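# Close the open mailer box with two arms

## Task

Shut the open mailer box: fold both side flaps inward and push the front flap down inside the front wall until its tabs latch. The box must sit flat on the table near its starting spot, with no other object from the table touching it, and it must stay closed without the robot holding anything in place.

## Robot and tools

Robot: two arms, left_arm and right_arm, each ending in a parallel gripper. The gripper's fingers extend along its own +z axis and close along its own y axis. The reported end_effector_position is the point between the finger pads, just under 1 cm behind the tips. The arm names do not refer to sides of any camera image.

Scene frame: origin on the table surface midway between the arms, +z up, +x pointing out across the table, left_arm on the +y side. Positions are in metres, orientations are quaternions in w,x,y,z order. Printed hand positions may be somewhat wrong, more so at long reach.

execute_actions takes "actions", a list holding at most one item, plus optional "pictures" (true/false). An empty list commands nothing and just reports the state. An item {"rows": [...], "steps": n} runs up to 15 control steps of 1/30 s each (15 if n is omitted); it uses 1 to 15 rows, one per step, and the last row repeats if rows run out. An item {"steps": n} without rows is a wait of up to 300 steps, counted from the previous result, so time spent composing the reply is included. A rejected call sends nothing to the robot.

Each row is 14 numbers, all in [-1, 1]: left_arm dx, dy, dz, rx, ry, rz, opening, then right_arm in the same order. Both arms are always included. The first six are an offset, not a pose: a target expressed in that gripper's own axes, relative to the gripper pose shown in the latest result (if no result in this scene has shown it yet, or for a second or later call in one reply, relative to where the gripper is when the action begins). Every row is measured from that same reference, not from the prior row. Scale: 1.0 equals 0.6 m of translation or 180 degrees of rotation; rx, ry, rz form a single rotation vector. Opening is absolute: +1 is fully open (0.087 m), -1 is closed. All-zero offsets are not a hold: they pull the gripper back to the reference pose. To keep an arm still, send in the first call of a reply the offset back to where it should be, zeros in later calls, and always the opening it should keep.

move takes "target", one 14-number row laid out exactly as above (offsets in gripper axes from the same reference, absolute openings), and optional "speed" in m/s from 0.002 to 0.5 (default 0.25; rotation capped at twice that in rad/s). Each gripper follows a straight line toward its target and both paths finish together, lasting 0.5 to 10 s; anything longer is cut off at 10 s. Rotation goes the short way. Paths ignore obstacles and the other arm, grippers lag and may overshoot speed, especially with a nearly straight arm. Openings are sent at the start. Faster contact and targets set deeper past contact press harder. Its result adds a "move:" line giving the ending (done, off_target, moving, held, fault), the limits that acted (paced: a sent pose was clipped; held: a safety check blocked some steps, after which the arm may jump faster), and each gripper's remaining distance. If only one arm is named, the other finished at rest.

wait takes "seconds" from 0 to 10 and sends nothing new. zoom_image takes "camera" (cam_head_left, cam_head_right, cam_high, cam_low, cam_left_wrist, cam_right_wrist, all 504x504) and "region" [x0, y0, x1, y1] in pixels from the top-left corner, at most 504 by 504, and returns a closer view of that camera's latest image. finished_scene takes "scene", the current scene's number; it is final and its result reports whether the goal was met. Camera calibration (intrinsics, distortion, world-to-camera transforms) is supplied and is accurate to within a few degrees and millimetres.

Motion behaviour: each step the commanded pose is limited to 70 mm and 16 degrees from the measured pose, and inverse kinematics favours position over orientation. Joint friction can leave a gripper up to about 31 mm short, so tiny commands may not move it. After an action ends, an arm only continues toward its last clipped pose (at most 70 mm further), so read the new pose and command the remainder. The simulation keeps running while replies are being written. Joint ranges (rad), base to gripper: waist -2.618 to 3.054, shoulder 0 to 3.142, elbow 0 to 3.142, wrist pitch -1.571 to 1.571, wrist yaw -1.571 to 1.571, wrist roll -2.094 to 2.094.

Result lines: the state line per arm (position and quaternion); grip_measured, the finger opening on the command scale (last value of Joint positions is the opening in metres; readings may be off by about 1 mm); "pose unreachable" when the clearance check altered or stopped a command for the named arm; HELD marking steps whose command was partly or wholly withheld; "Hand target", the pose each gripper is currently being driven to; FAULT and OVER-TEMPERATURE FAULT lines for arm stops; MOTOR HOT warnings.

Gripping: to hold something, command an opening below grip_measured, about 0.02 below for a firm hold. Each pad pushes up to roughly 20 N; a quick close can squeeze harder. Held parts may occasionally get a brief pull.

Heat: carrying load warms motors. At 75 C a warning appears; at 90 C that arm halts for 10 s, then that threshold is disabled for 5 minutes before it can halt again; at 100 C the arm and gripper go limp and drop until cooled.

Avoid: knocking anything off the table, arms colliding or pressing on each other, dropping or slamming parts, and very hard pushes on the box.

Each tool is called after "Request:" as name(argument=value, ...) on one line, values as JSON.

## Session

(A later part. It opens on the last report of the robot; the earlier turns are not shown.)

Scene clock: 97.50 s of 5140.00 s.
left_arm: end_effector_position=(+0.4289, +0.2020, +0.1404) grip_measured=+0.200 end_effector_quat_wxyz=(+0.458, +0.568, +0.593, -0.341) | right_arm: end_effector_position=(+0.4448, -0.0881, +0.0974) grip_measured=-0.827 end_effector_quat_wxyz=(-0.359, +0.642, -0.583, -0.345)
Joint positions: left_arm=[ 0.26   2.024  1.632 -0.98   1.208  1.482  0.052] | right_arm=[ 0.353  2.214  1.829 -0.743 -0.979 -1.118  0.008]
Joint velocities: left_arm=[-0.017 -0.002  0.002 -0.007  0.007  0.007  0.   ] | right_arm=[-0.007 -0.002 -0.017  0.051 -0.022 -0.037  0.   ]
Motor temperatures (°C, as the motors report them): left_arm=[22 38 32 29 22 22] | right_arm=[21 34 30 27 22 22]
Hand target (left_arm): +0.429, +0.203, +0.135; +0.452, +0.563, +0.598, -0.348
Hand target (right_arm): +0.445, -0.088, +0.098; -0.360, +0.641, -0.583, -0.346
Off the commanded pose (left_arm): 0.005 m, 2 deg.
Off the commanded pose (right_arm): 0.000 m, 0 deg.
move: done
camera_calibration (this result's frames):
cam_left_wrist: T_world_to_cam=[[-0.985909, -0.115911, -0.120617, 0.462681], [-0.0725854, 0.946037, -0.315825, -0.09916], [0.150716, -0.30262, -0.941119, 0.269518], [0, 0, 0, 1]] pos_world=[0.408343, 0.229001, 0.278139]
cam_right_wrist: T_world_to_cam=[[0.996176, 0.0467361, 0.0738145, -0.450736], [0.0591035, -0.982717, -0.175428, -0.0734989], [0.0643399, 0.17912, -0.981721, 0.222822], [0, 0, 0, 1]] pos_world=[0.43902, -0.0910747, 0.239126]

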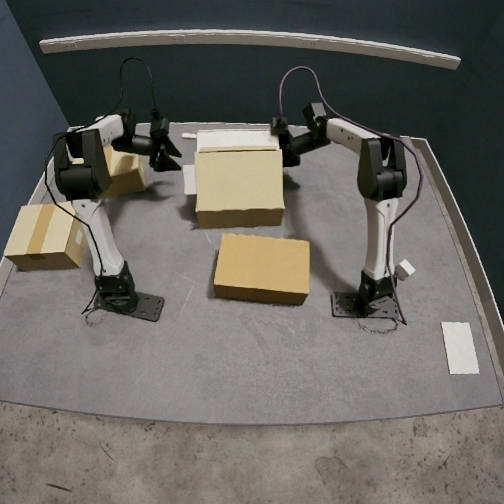

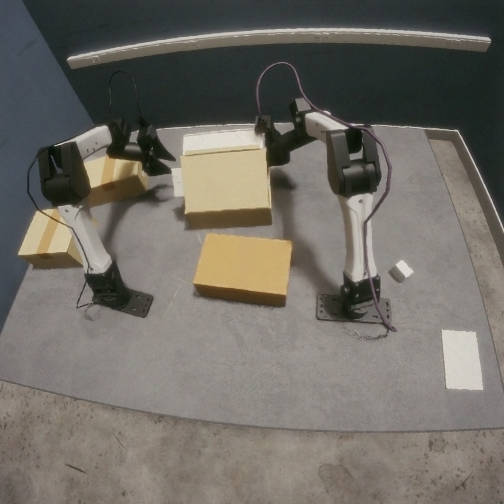

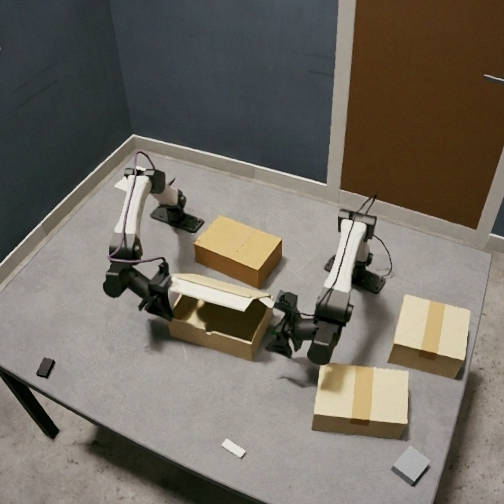

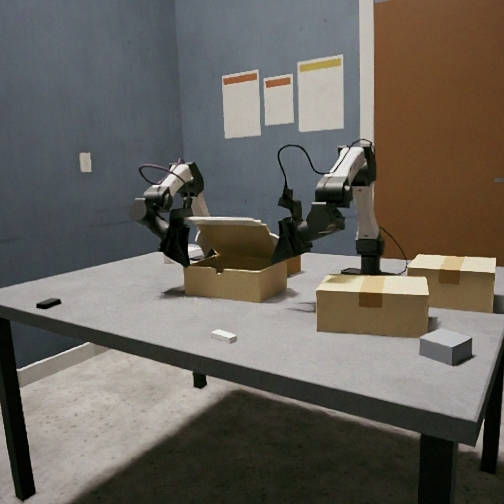

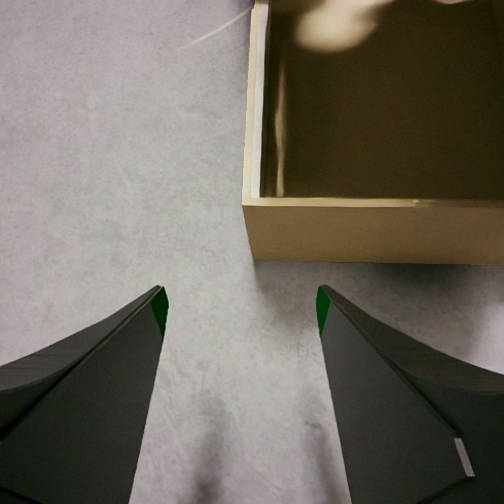

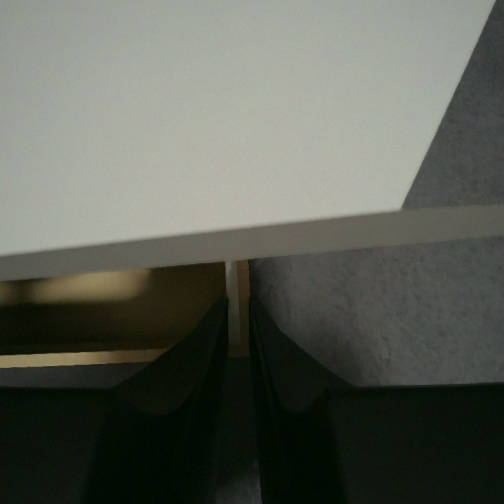

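Request:
move(target=[-0.116,-0.112,-0.109,0,0,0,-1,0,0,0,0,0,0,-0.92], speed=0.15)

Request:
move(target=[-0.037,-0.043,0.089,0,0,0,-1,0,0,0,0,0,0,-0.92], speed=0.15)

Scene clock: 102.47 s of 5140.00 s.
left_arm: end_effector_position=(+0.3486, +0.2247, +0.2207) grip_measured=-1.000 end_effector_quat_wxyz=(+0.459, +0.570, +0.591, -0.340) | right_arm: end_effector_position=(+0.4448, -0.0881, +0.0974) grip_measured=-0.827 end_effector_quat_wxyz=(-0.359, +0.642, -0.583, -0.345)
Joint positions: left_arm=[ 0.352  1.781  1.632 -1.47   1.214  1.751  0.   ] | right_arm=[ 0.353  2.214  1.829 -0.743 -0.979 -1.118  0.008]
Joint velocities: left_arm=[-0.002  0.022 -0.022 -0.022  0.007  0.007  0.   ] | right_arm=[-0.002  0.007 -0.007 -0.037 -0.081 -0.066  0.   ]
Motor temperatures (°C, as the motors report them): left_arm=[22 38 32 28 22 22] | right_arm=[21 35 30 27 22 22]
Hand target (left_arm): +0.350, +0.228, +0.222; +0.458, +0.567, +0.594, -0.339
Hand target (right_arm): +0.445, -0.088, +0.097; -0.359, +0.642, -0.583, -0.345
Off the commanded pose (left_arm): 0.004 m, 0 deg.
Off the commanded pose (right_arm): 0.000 m, 0 deg.
After step 90, 0.53 s passed at rest.
move: done
camera_calibration (this result's frames):
cam_left_wrist: T_world_to_cam=[[-0.98547, -0.113513, -0.126349, 0.396425], [-0.0687414, 0.946783, -0.314445, -0.102909], [0.155318, -0.301191, -0.94083, 0.362119], [0, 0, 0, 1]] pos_world=[0.327347, 0.251499, 0.358421]
cam_right_wrist: T_world_to_cam=[[0.996176, 0.0467361, 0.0738145, -0.450736], [0.0591035, -0.982717, -0.175428, -0.0734989], [0.0643399, 0.17912, -0.981721, 0.222822], [0, 0, 0, 1]] pos_world=[0.43902, -0.0910747, 0.239126]

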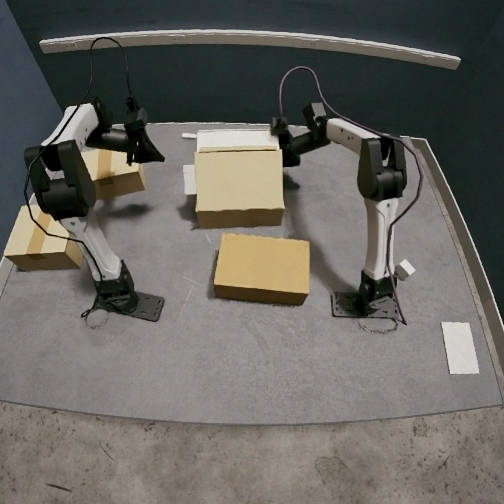

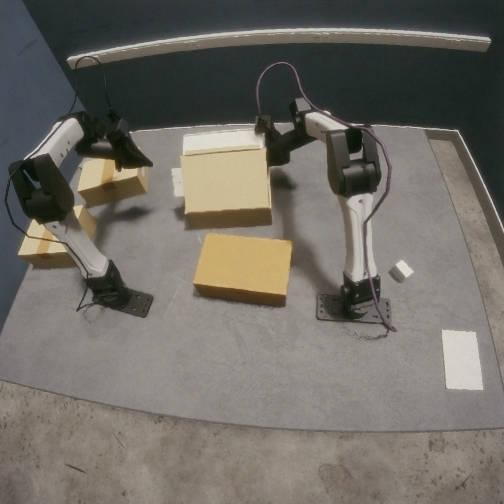

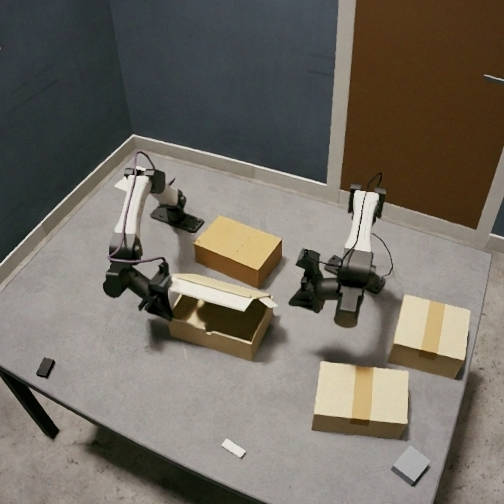

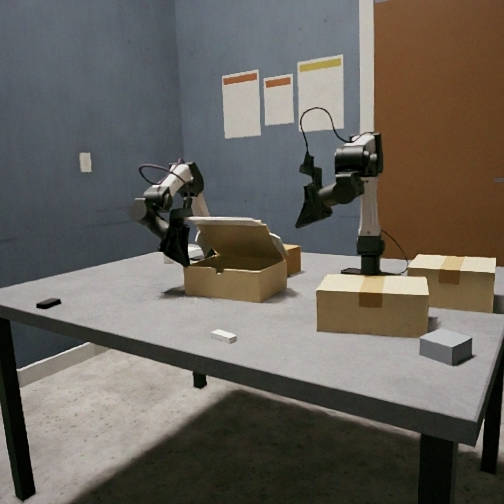

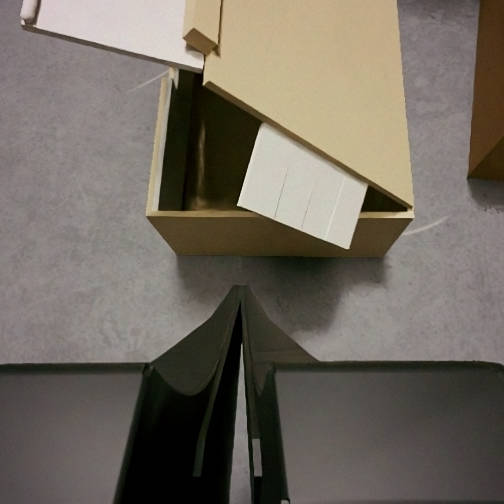

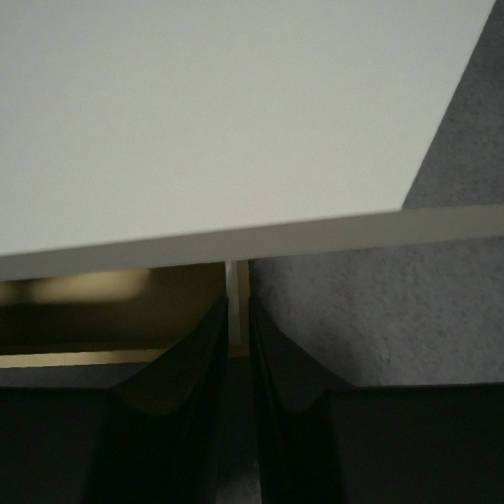

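Scene clock: 103.70 s of 5140.00 s.
left_arm: end_effector_position=(+0.3324, +0.1653, +0.2267) grip_measured=-1.000 end_effector_quat_wxyz=(+0.463, +0.570, +0.586, -0.343) | right_arm: end_effector_position=(+0.4448, -0.0881, +0.0974) grip_measured=-0.827 end_effector_quat_wxyz=(-0.359, +0.642, -0.583, -0.345)
Joint positions: left_arm=[ 0.172  1.569  1.387 -0.973  1.195  1.261  0.   ] | right_arm=[ 0.353  2.214  1.829 -0.743 -0.979 -1.118  0.008]
Joint velocities: left_arm=[-0.002 -0.027  0.002 -0.051  0.007  0.022  0.   ] | right_arm=[ 0.002  0.002 -0.002 -0.081 -0.066 -0.037 -0.   ]
Motor temperatures (°C, as the motors report them): left_arm=[22 38 32 28 22 22] | right_arm=[21 35 30 27 22 22]
Hand target (left_arm): +0.330, +0.164, +0.221; +0.458, +0.570, +0.590, -0.343
Hand target (right_arm): +0.445, -0.088, +0.097; -0.359, +0.642, -0.583, -0.345
Off the commanded pose (left_arm): 0.008 m, 1 deg.
Off the commanded pose (right_arm): 0.000 m, 0 deg.
move: done
camera_calibration (this result's frames):
cam_left_wrist: T_world_to_cam=[[-0.985278, -0.109336, -0.131427, 0.374813], [-0.0609974, 0.942985, -0.327198, -0.0449228], [0.159709, -0.314364, -0.935771, 0.35188], [0, 0, 0, 1]] pos_world=[0.310357, 0.193961, 0.363842]
cam_right_wrist: T_world_to_cam=[[0.996176, 0.0467361, 0.0738145, -0.450736], [0.0591035, -0.982717, -0.175428, -0.0734989], [0.0643399, 0.17912, -0.981721, 0.222822], [0, 0, 0, 1]] pos_world=[0.43902, -0.0910747, 0.239126]

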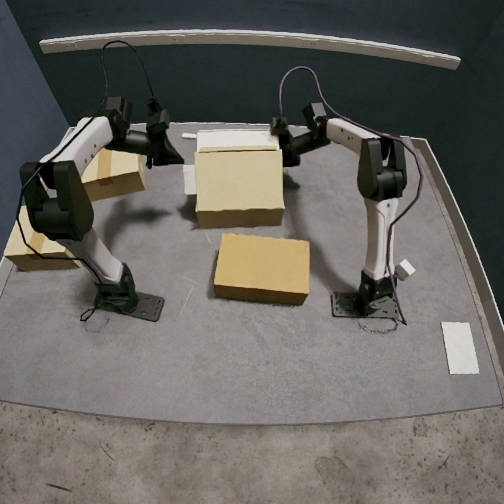

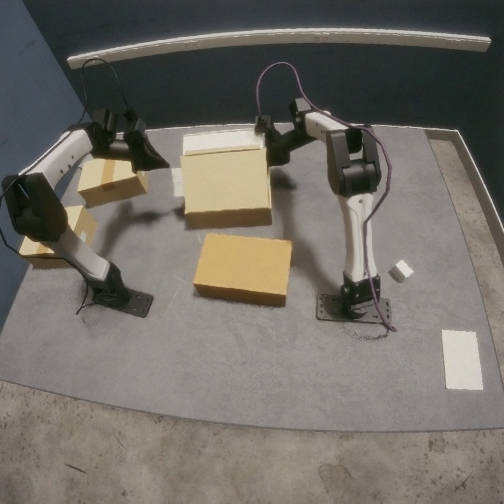

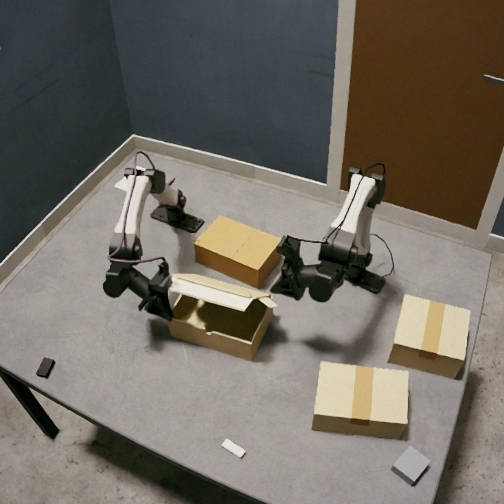

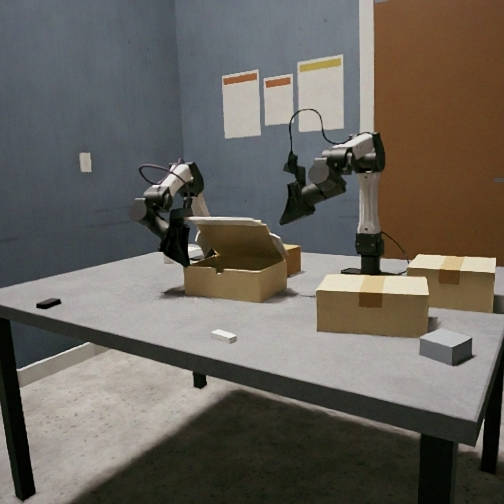

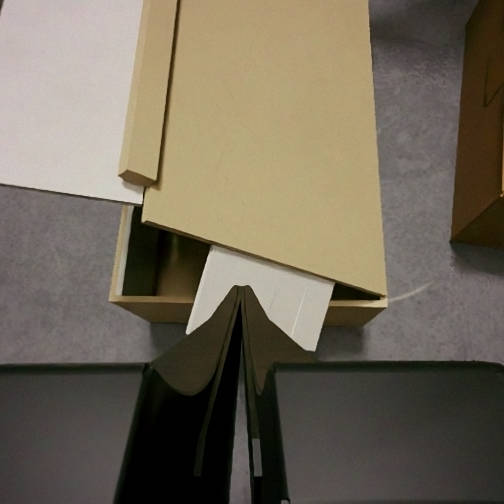

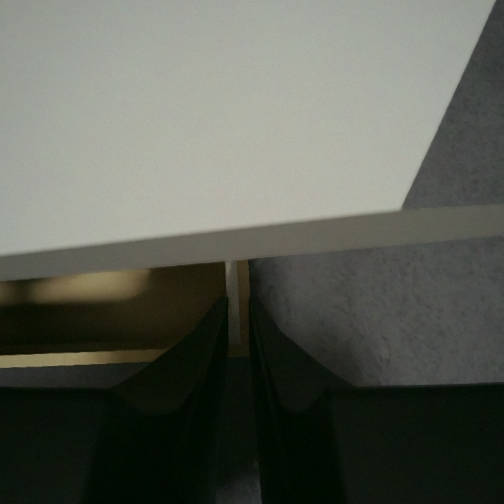

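Request:
move(target=[0.153,0.053,0.063,0,0,0,-1,0,0,0,0,0,0,-0.92], speed=0.08)

Request:
move(target=[-0.041,-0.012,0.108,0,0,0,-1,0,0,0,0,0,0,-0.92], speed=0.06)

Scene clock: 108.67 s of 5140.00 s.
left_arm: end_effector_position=(+0.3766, +0.1642, +0.1467) grip_measured=-1.000 end_effector_quat_wxyz=(+0.473, +0.575, +0.574, -0.339) | right_arm: end_effector_position=(+0.4450, -0.0883, +0.0972) grip_measured=-0.827 end_effector_quat_wxyz=(-0.359, +0.642, -0.584, -0.344)
Joint positions: left_arm=[ 0.172  1.756  1.261 -0.64   1.208  1.274  0.   ] | right_arm=[ 0.353  2.214  1.829 -0.743 -0.977 -1.118  0.008]
Joint velocities: left_arm=[-0.002 -0.002  0.017 -0.007  0.051 -0.022  0.   ] | right_arm=[-0.017 -0.002  0.007  0.022 -0.066  0.007  0.   ]
Motor temperatures (°C, as the motors report them): left_arm=[22 37 32 28 22 22] | right_arm=[21 36 30 27 22 22]
Hand target (left_arm): +0.375, +0.167, +0.131; +0.463, +0.570, +0.586, -0.343
Hand target (right_arm): +0.445, -0.088, +0.097; -0.359, +0.642, -0.583, -0.345
Off the commanded pose (left_arm): 0.015 m, 2 deg.
Off the commanded pose (right_arm): 0.000 m, 0 deg.
After step 90, 0.07 s passed at rest.
move: off_target (left_arm)
camera_calibration (this result's frames):
cam_left_wrist: T_world_to_cam=[[-0.981726, -0.1013, -0.161098, 0.409511], [-0.041557, 0.940235, -0.337982, -0.0726589], [0.185707, -0.325111, -0.927262, 0.260408], [0, 0, 0, 1]] pos_world=[0.350649, 0.194461, 0.28288]
cam_right_wrist: T_world_to_cam=[[0.996176, 0.0460418, 0.0742586, -0.450986], [0.0583897, -0.983051, -0.173784, -0.0736186], [0.0649987, 0.177455, -0.98198, 0.222221], [0, 0, 0, 1]] pos_world=[0.439115, -0.091041, 0.238913]

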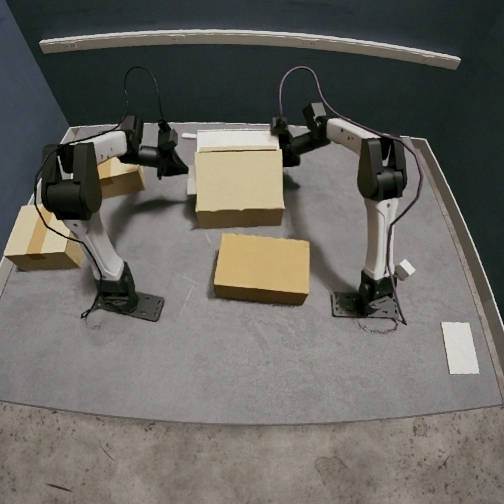

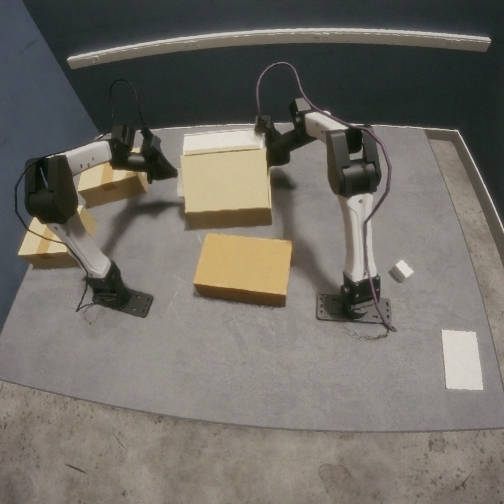

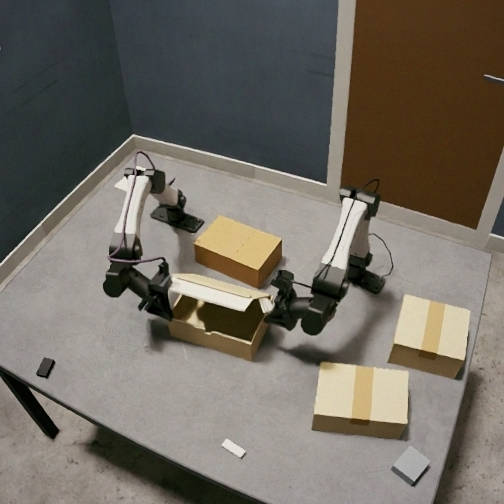

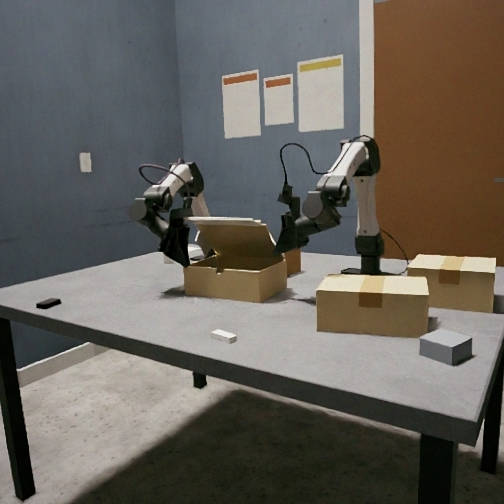

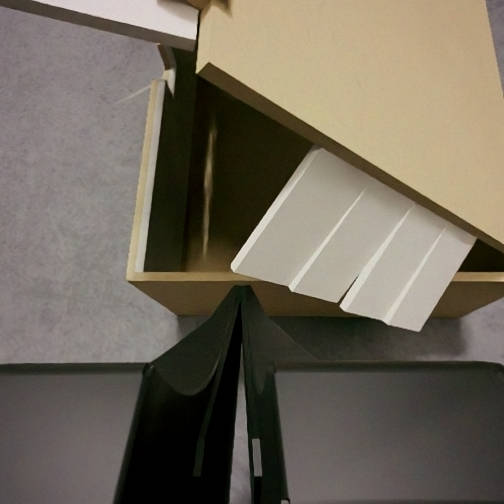

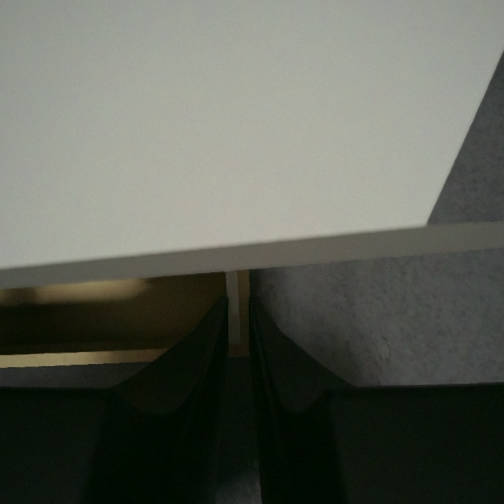

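Scene clock: 110.20 s of 5140.00 s.
left_arm: end_effector_position=(+0.3821, +0.0976, +0.1527) grip_measured=-1.000 end_effector_quat_wxyz=(+0.477, +0.575, +0.571, -0.340) | right_arm: end_effector_position=(+0.4447, -0.0879, +0.0976) grip_measured=-0.826 end_effector_quat_wxyz=(-0.360, +0.641, -0.583, -0.346)
Joint positions: left_arm=[-0.014  1.728  1.182 -0.227  1.105  0.886  0.   ] | right_arm=[ 0.353  2.214  1.829 -0.743 -0.981 -1.118  0.008]
Joint velocities: left_arm=[-0.012 -0.007 -0.017  0.051 -0.066 -0.066  0.   ] | right_arm=[ 0.002 -0.017  0.002 -0.051 -0.051 -0.066 -0.001]
Motor temperatures (°C, as the motors report them): left_arm=[22 37 32 28 22 22] | right_arm=[21 36 30 27 22 22]
Hand target (left_arm): +0.377, +0.094, +0.148; +0.473, +0.575, +0.573, -0.342
Hand target (right_arm): +0.445, -0.088, +0.097; -0.359, +0.642, -0.584, -0.344
Off the commanded pose (left_arm): 0.008 m, 1 deg.
Off the commanded pose (right_arm): 0.001 m, 0 deg.
move: done
camera_calibration (this result's frames):
cam_left_wrist: T_world_to_cam=[[-0.980762, -0.101497, -0.166749, 0.409592], [-0.0383122, 0.937672, -0.345404, -0.0076965], [0.191413, -0.332371, -0.923521, 0.241272], [0, 0, 0, 1]] pos_world=[0.355235, 0.128981, 0.28846]
cam_right_wrist: T_world_to_cam=[[0.996176, 0.0472921, 0.07346, -0.450535], [0.0596737, -0.982446, -0.176743, -0.0734022], [0.0638119, 0.180451, -0.981512, 0.223302], [0, 0, 0, 1]] pos_world=[0.438944, -0.091102, 0.239296]

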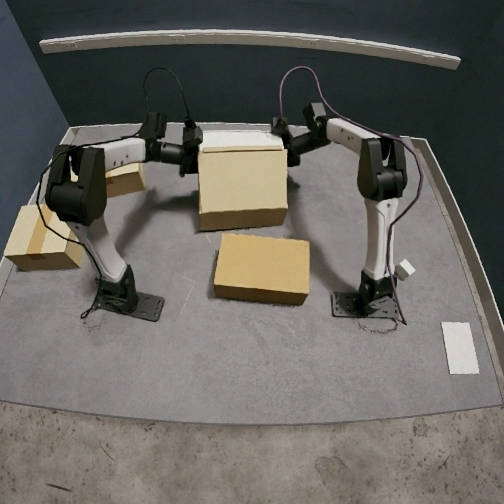

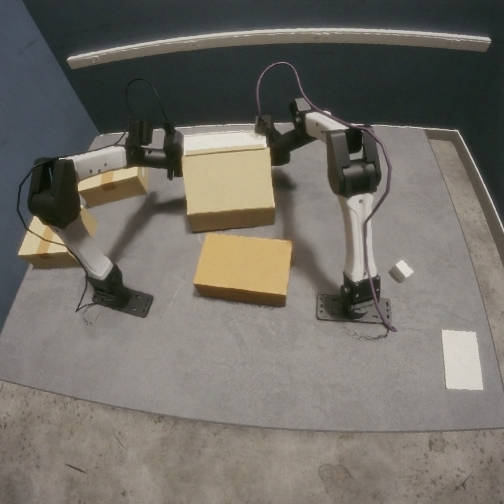

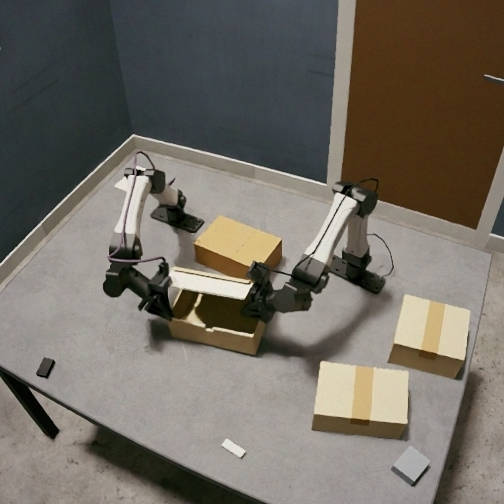

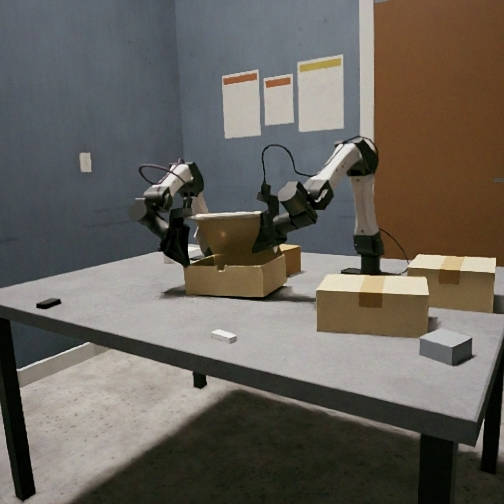

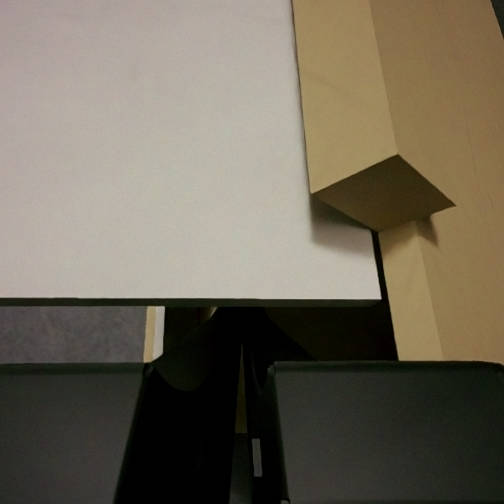

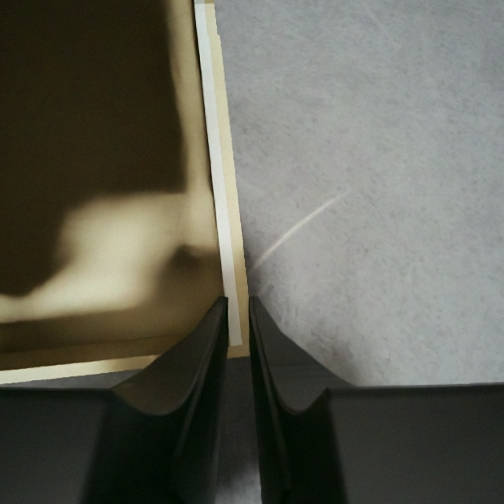

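Request:
move(target=[0.05,0.015,-0.15,0,0,0,-1,0,0,0,0,0,0,-0.92], speed=0.08)

Request:
move(target=[-0.03,-0.06,-0.015,0,0,0,-1,0,0,0,0,0,0,-0.92], speed=0.08)

Scene clock: 114.80 s of 5140.00 s.
left_arm: end_effector_position=(+0.3793, +0.1915, +0.1575) grip_measured=-1.000 end_effector_quat_wxyz=(+0.483, +0.579, +0.568, -0.330) | right_arm: end_effector_position=(+0.4448, -0.0881, +0.0974) grip_measured=-0.826 end_effector_quat_wxyz=(-0.359, +0.642, -0.583, -0.345)
Joint positions: left_arm=[ 0.251  1.788  1.356 -0.867  1.236  1.48   0.   ] | right_arm=[ 0.353  2.214  1.829 -0.743 -0.979 -1.118  0.008]
Joint velocities: left_arm=[-0.012 -0.002  0.002 -0.066  0.037  0.051  0.   ] | right_arm=[-0.002 -0.012 -0.002  0.007 -0.051 -0.081 -0.001]
Motor temperatures (°C, as the motors report them): left_arm=[22 37 32 28 22 22] | right_arm=[21 36 30 27 22 22]
Hand target (left_arm): +0.380, +0.194, +0.154; +0.478, +0.575, +0.573, -0.336
Hand target (right_arm): +0.445, -0.088, +0.098; -0.360, +0.641, -0.583, -0.346
Off the commanded pose (left_arm): 0.004 m, 1 deg.
Off the commanded pose (right_arm): 0.000 m, 0 deg.
move: done
camera_calibration (this result's frames):
cam_left_wrist: T_world_to_cam=[[-0.976076, -0.1049, -0.190452, 0.419785], [-0.0347127, 0.939868, -0.33977, -0.0968643], [0.214642, -0.32503, -0.921024, 0.266837], [0, 0, 0, 1]] pos_world=[0.349105, 0.221805, 0.2928]
cam_right_wrist: T_world_to_cam=[[0.996176, 0.0465972, 0.0739032, -0.450786], [0.0589608, -0.982784, -0.175099, -0.0735229], [0.0644717, 0.178787, -0.981773, 0.222702], [0, 0, 0, 1]] pos_world=[0.439039, -0.0910679, 0.239083]

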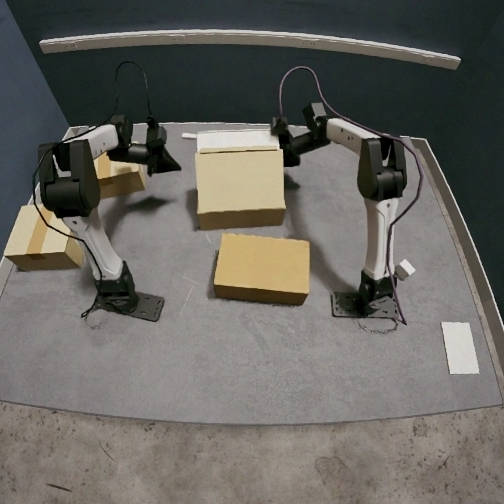

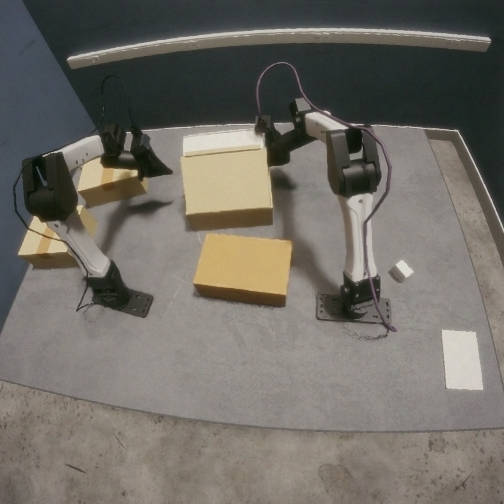

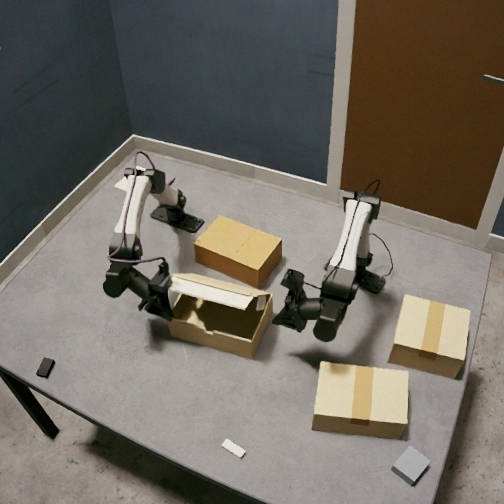

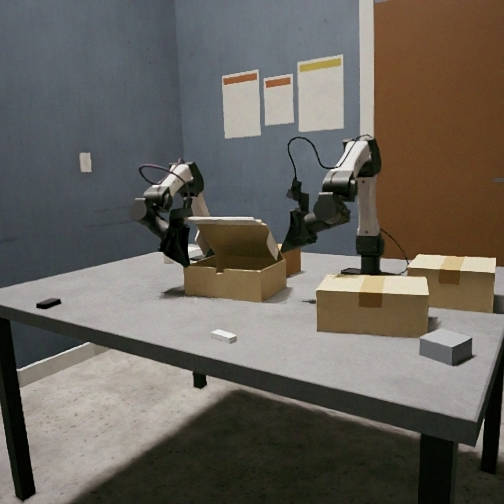

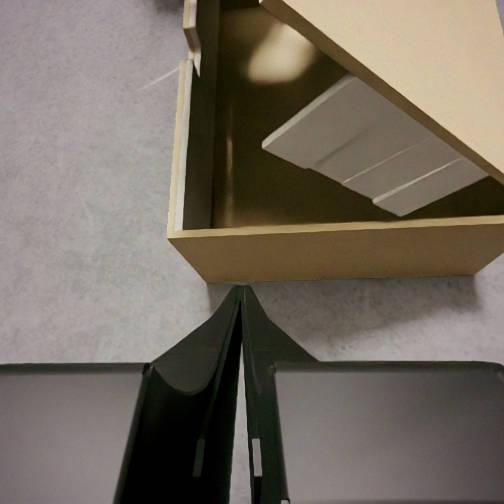

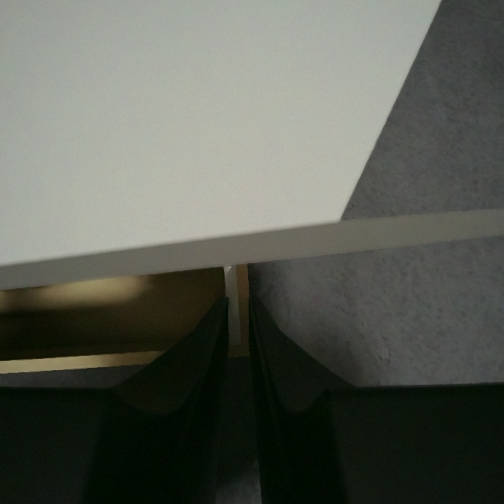

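Scene clock: 115.63 s of 5140.00 s.
left_arm: end_effector_position=(+0.3488, +0.1889, +0.1783) grip_measured=-1.000 end_effector_quat_wxyz=(+0.492, +0.586, +0.560, -0.319) | right_arm: end_effector_position=(+0.4448, -0.0881, +0.0974) grip_measured=-0.826 end_effector_quat_wxyz=(-0.359, +0.642, -0.583, -0.345)
Joint positions: left_arm=[ 0.251  1.641  1.263 -0.889  1.237  1.483  0.   ] | right_arm=[ 0.353  2.214  1.829 -0.743 -0.979 -1.118  0.008]
Joint velocities: left_arm=[-0.017 -0.002 -0.007  0.007 -0.037  0.022  0.   ] | right_arm=[ 0.002  0.012 -0.007  0.081 -0.095  0.007 -0.   ]
Motor temperatures (°C, as the motors report them): left_arm=[22 37 32 28 22 22] | right_arm=[21 37 30 27 22 22]
Hand target (left_arm): +0.341, +0.189, +0.172; +0.483, +0.579, +0.568, -0.330
Hand target (right_arm): +0.445, -0.088, +0.097; -0.359, +0.642, -0.583, -0.345
Off the commanded pose (left_arm): 0.012 m, 2 deg.
Off the commanded pose (right_arm): 0.000 m, 0 deg.
move: off_target (left_arm)
camera_calibration (this result's frames):
cam_left_wrist: T_world_to_cam=[[-0.968846, -0.103484, -0.225008, 0.39703], [-0.0218694, 0.940718, -0.338483, -0.0932704], [0.246697, -0.323017, -0.913674, 0.278794], [0, 0, 0, 1]] pos_world=[0.313844, 0.218883, 0.312492]
cam_right_wrist: T_world_to_cam=[[0.996176, 0.0465972, 0.0739032, -0.450786], [0.0589608, -0.982784, -0.175099, -0.0735229], [0.0644717, 0.178787, -0.981773, 0.222702], [0, 0, 0, 1]] pos_world=[0.439039, -0.0910679, 0.239083]

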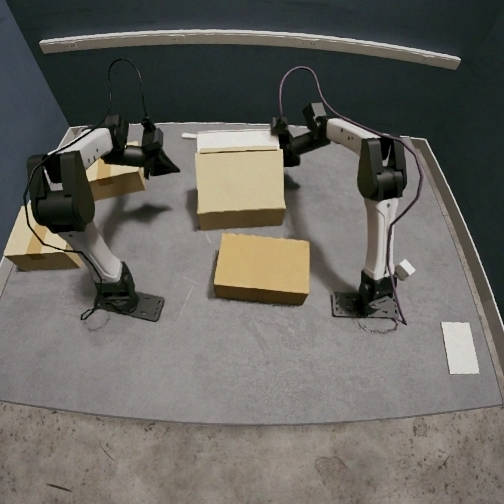

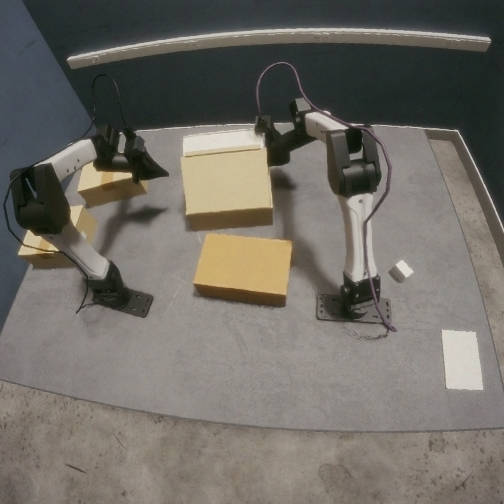

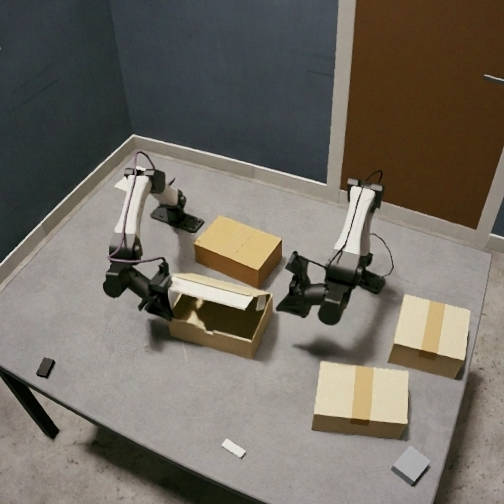

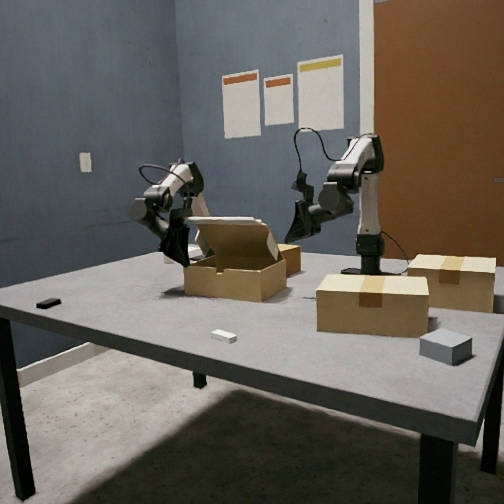

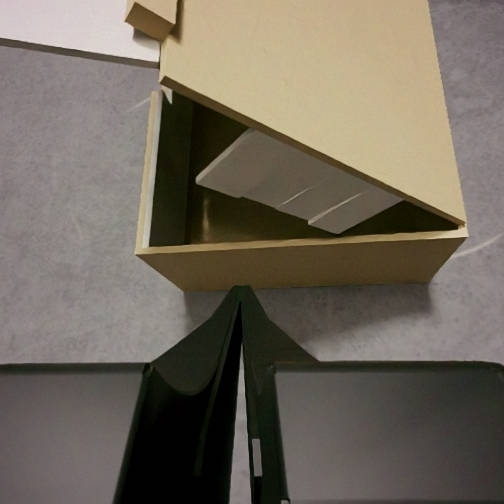

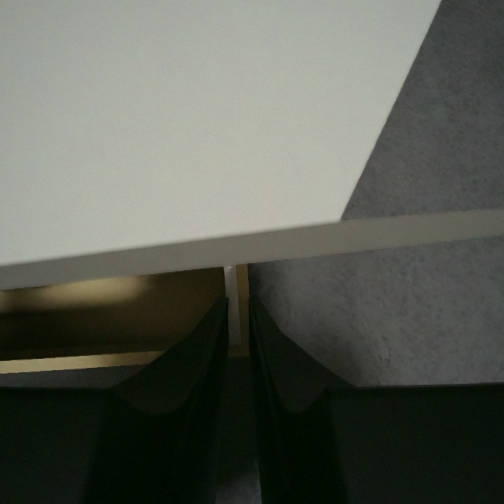

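Request:
move(target=[-0.14,0.117,-0.037,0,0,0,-1,0,0,0,0,0,0,-0.92], speed=0.15)

Request:
move(target=[-0.049,0.06,0.24,0,0,0,-1,0,0,0,0,0,0,-0.92], speed=0.15)

Scene clock: 121.87 s of 5140.00 s.
left_arm: end_effector_position=(+0.3998, +0.1913, +0.2814) grip_measured=-1.000 end_effector_quat_wxyz=(+0.501, +0.586, +0.556, -0.311) | right_arm: end_effector_position=(+0.4448, -0.0881, +0.0974) grip_measured=-0.826 end_effector_quat_wxyz=(-0.359, +0.642, -0.583, -0.345)
Joint positions: left_arm=[ 0.247  1.838  1.896 -1.255  1.237  1.434  0.   ] | right_arm=[ 0.353  2.214  1.829 -0.743 -0.979 -1.118  0.008]
Joint velocities: left_arm=[-0.007 -0.007  0.022  0.095  0.037 -0.037  0.   ] | right_arm=[-0.002 -0.007  0.007 -0.022  0.022 -0.095 -0.   ]
Motor temperatures (°C, as the motors report them): left_arm=[22 36 32 28 22 22] | right_arm=[21 37 30 27 22 22]
Hand target (left_arm): +0.400, +0.188, +0.277; +0.492, +0.586, +0.560, -0.319
Hand target (right_arm): +0.445, -0.088, +0.097; -0.359, +0.642, -0.583, -0.345
Off the commanded pose (left_arm): 0.004 m, 1 deg.
Off the commanded pose (right_arm): 0.000 m, 0 deg.
After step 90, 1.77 s passed at rest.
move: done
camera_calibration (this result's frames):
cam_left_wrist: T_world_to_cam=[[-0.962197, -0.114525, -0.247106, 0.475609], [-0.0237924, 0.93917, -0.342627, -0.0572469], [0.271314, -0.323796, -0.906391, 0.349464], [0, 0, 0, 1]] pos_world=[0.361454, 0.221388, 0.414662]
cam_right_wrist: T_world_to_cam=[[0.996176, 0.0465972, 0.0739032, -0.450786], [0.0589608, -0.982784, -0.175099, -0.0735229], [0.0644717, 0.178787, -0.981773, 0.222702], [0, 0, 0, 1]] pos_world=[0.439039, -0.0910679, 0.239083]

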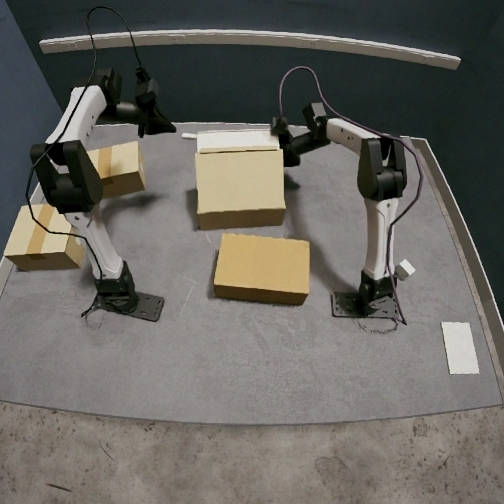

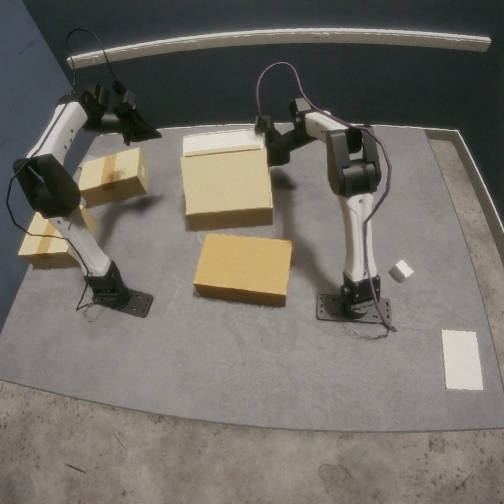

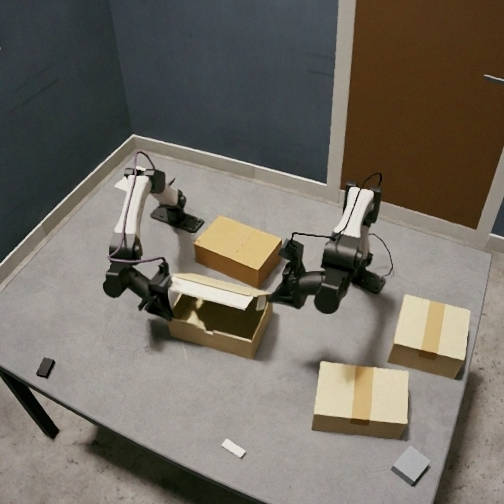

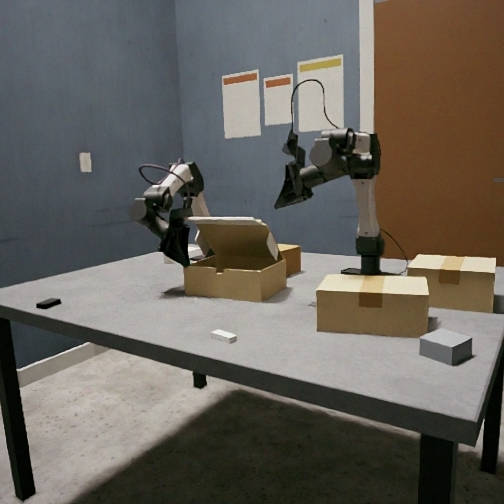

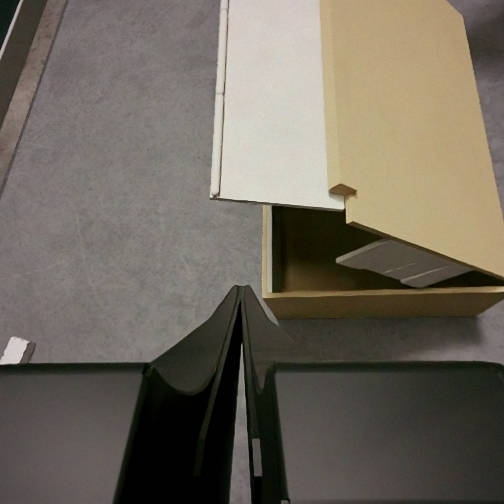

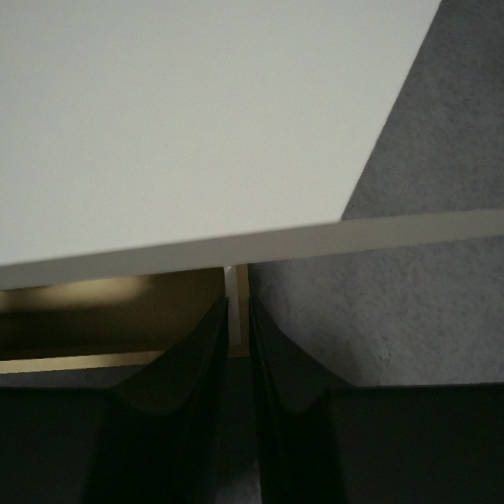

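Scene clock: 123.53 s of 5140.00 s.
left_arm: end_effector_position=(+0.4522, +0.0540, +0.2745) grip_measured=-1.000 end_effector_quat_wxyz=(+0.500, +0.586, +0.553, -0.317) | right_arm: end_effector_position=(+0.4448, -0.0881, +0.0974) grip_measured=-0.826 end_effector_quat_wxyz=(-0.359, +0.642, -0.583, -0.345)
Joint positions: left_arm=[-0.088  1.952  1.912 -0.585  1.037  0.806  0.   ] | right_arm=[ 0.353  2.214  1.829 -0.743 -0.979 -1.118  0.008]
Joint velocities: left_arm=[ 0.002 -0.012  0.007  0.007  0.081 -0.051  0.   ] | right_arm=[-0.012 -0.007 -0.012  0.022  0.037 -0.007  0.   ]
Motor temperatures (°C, as the motors report them): left_arm=[22 36 32 28 22 22] | right_arm=[21 37 30 27 22 22]
Hand target (left_arm): +0.457, +0.052, +0.272; +0.501, +0.585, +0.555, -0.314
Hand target (right_arm): +0.445, -0.088, +0.097; -0.359, +0.642, -0.583, -0.345
Off the commanded pose (left_arm): 0.005 m, 1 deg.
Off the commanded pose (right_arm): 0.000 m, 0 deg.
move: done
camera_calibration (this result's frames):
cam_left_wrist: T_world_to_cam=[[-0.964732, -0.104948, -0.24141, 0.50768], [-0.0142754, 0.936597, -0.350117, 0.0684947], [0.262848, -0.334322, -0.905063, 0.288502], [0, 0, 0, 1]] pos_world=[0.414921, 0.0855804, 0.407653]
cam_right_wrist: T_world_to_cam=[[0.996176, 0.0465972, 0.0739032, -0.450786], [0.0589608, -0.982784, -0.175099, -0.0735229], [0.0644717, 0.178787, -0.981773, 0.222702], [0, 0, 0, 1]] pos_world=[0.439039, -0.0910679, 0.239083]

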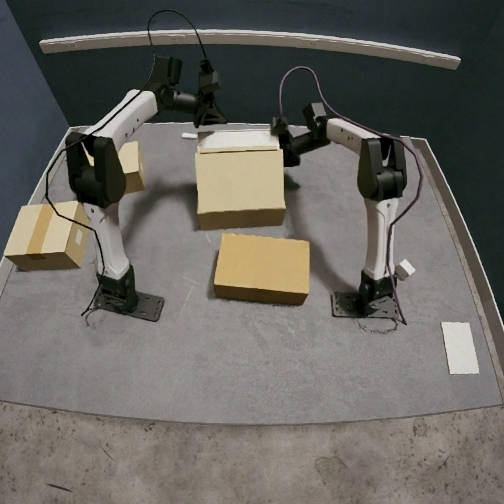

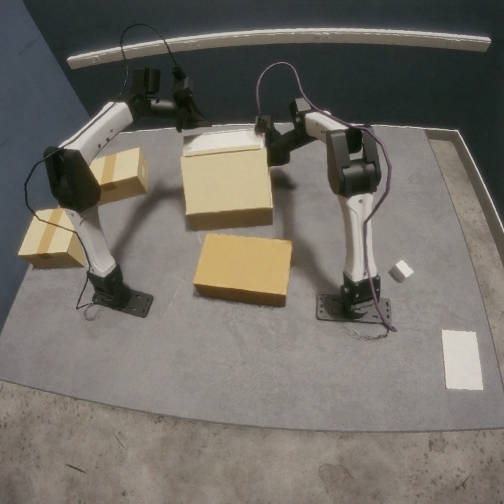

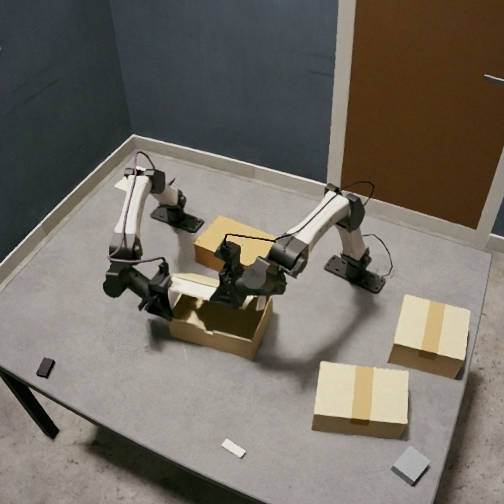

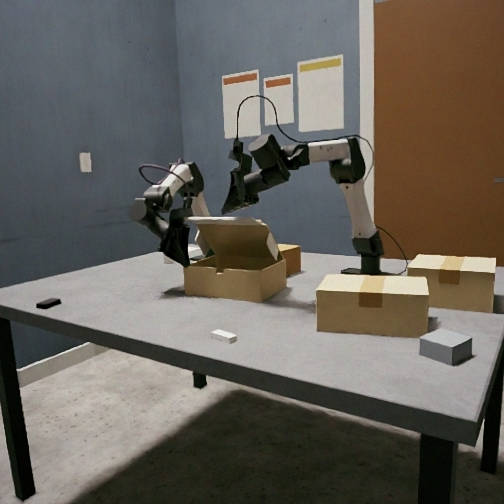

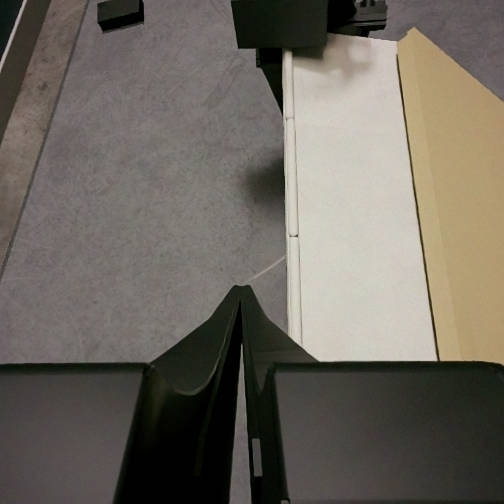

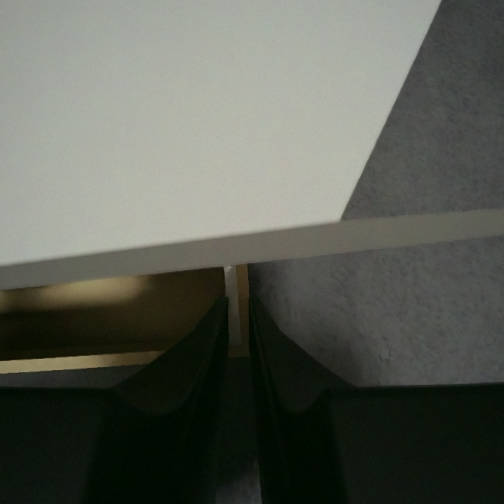

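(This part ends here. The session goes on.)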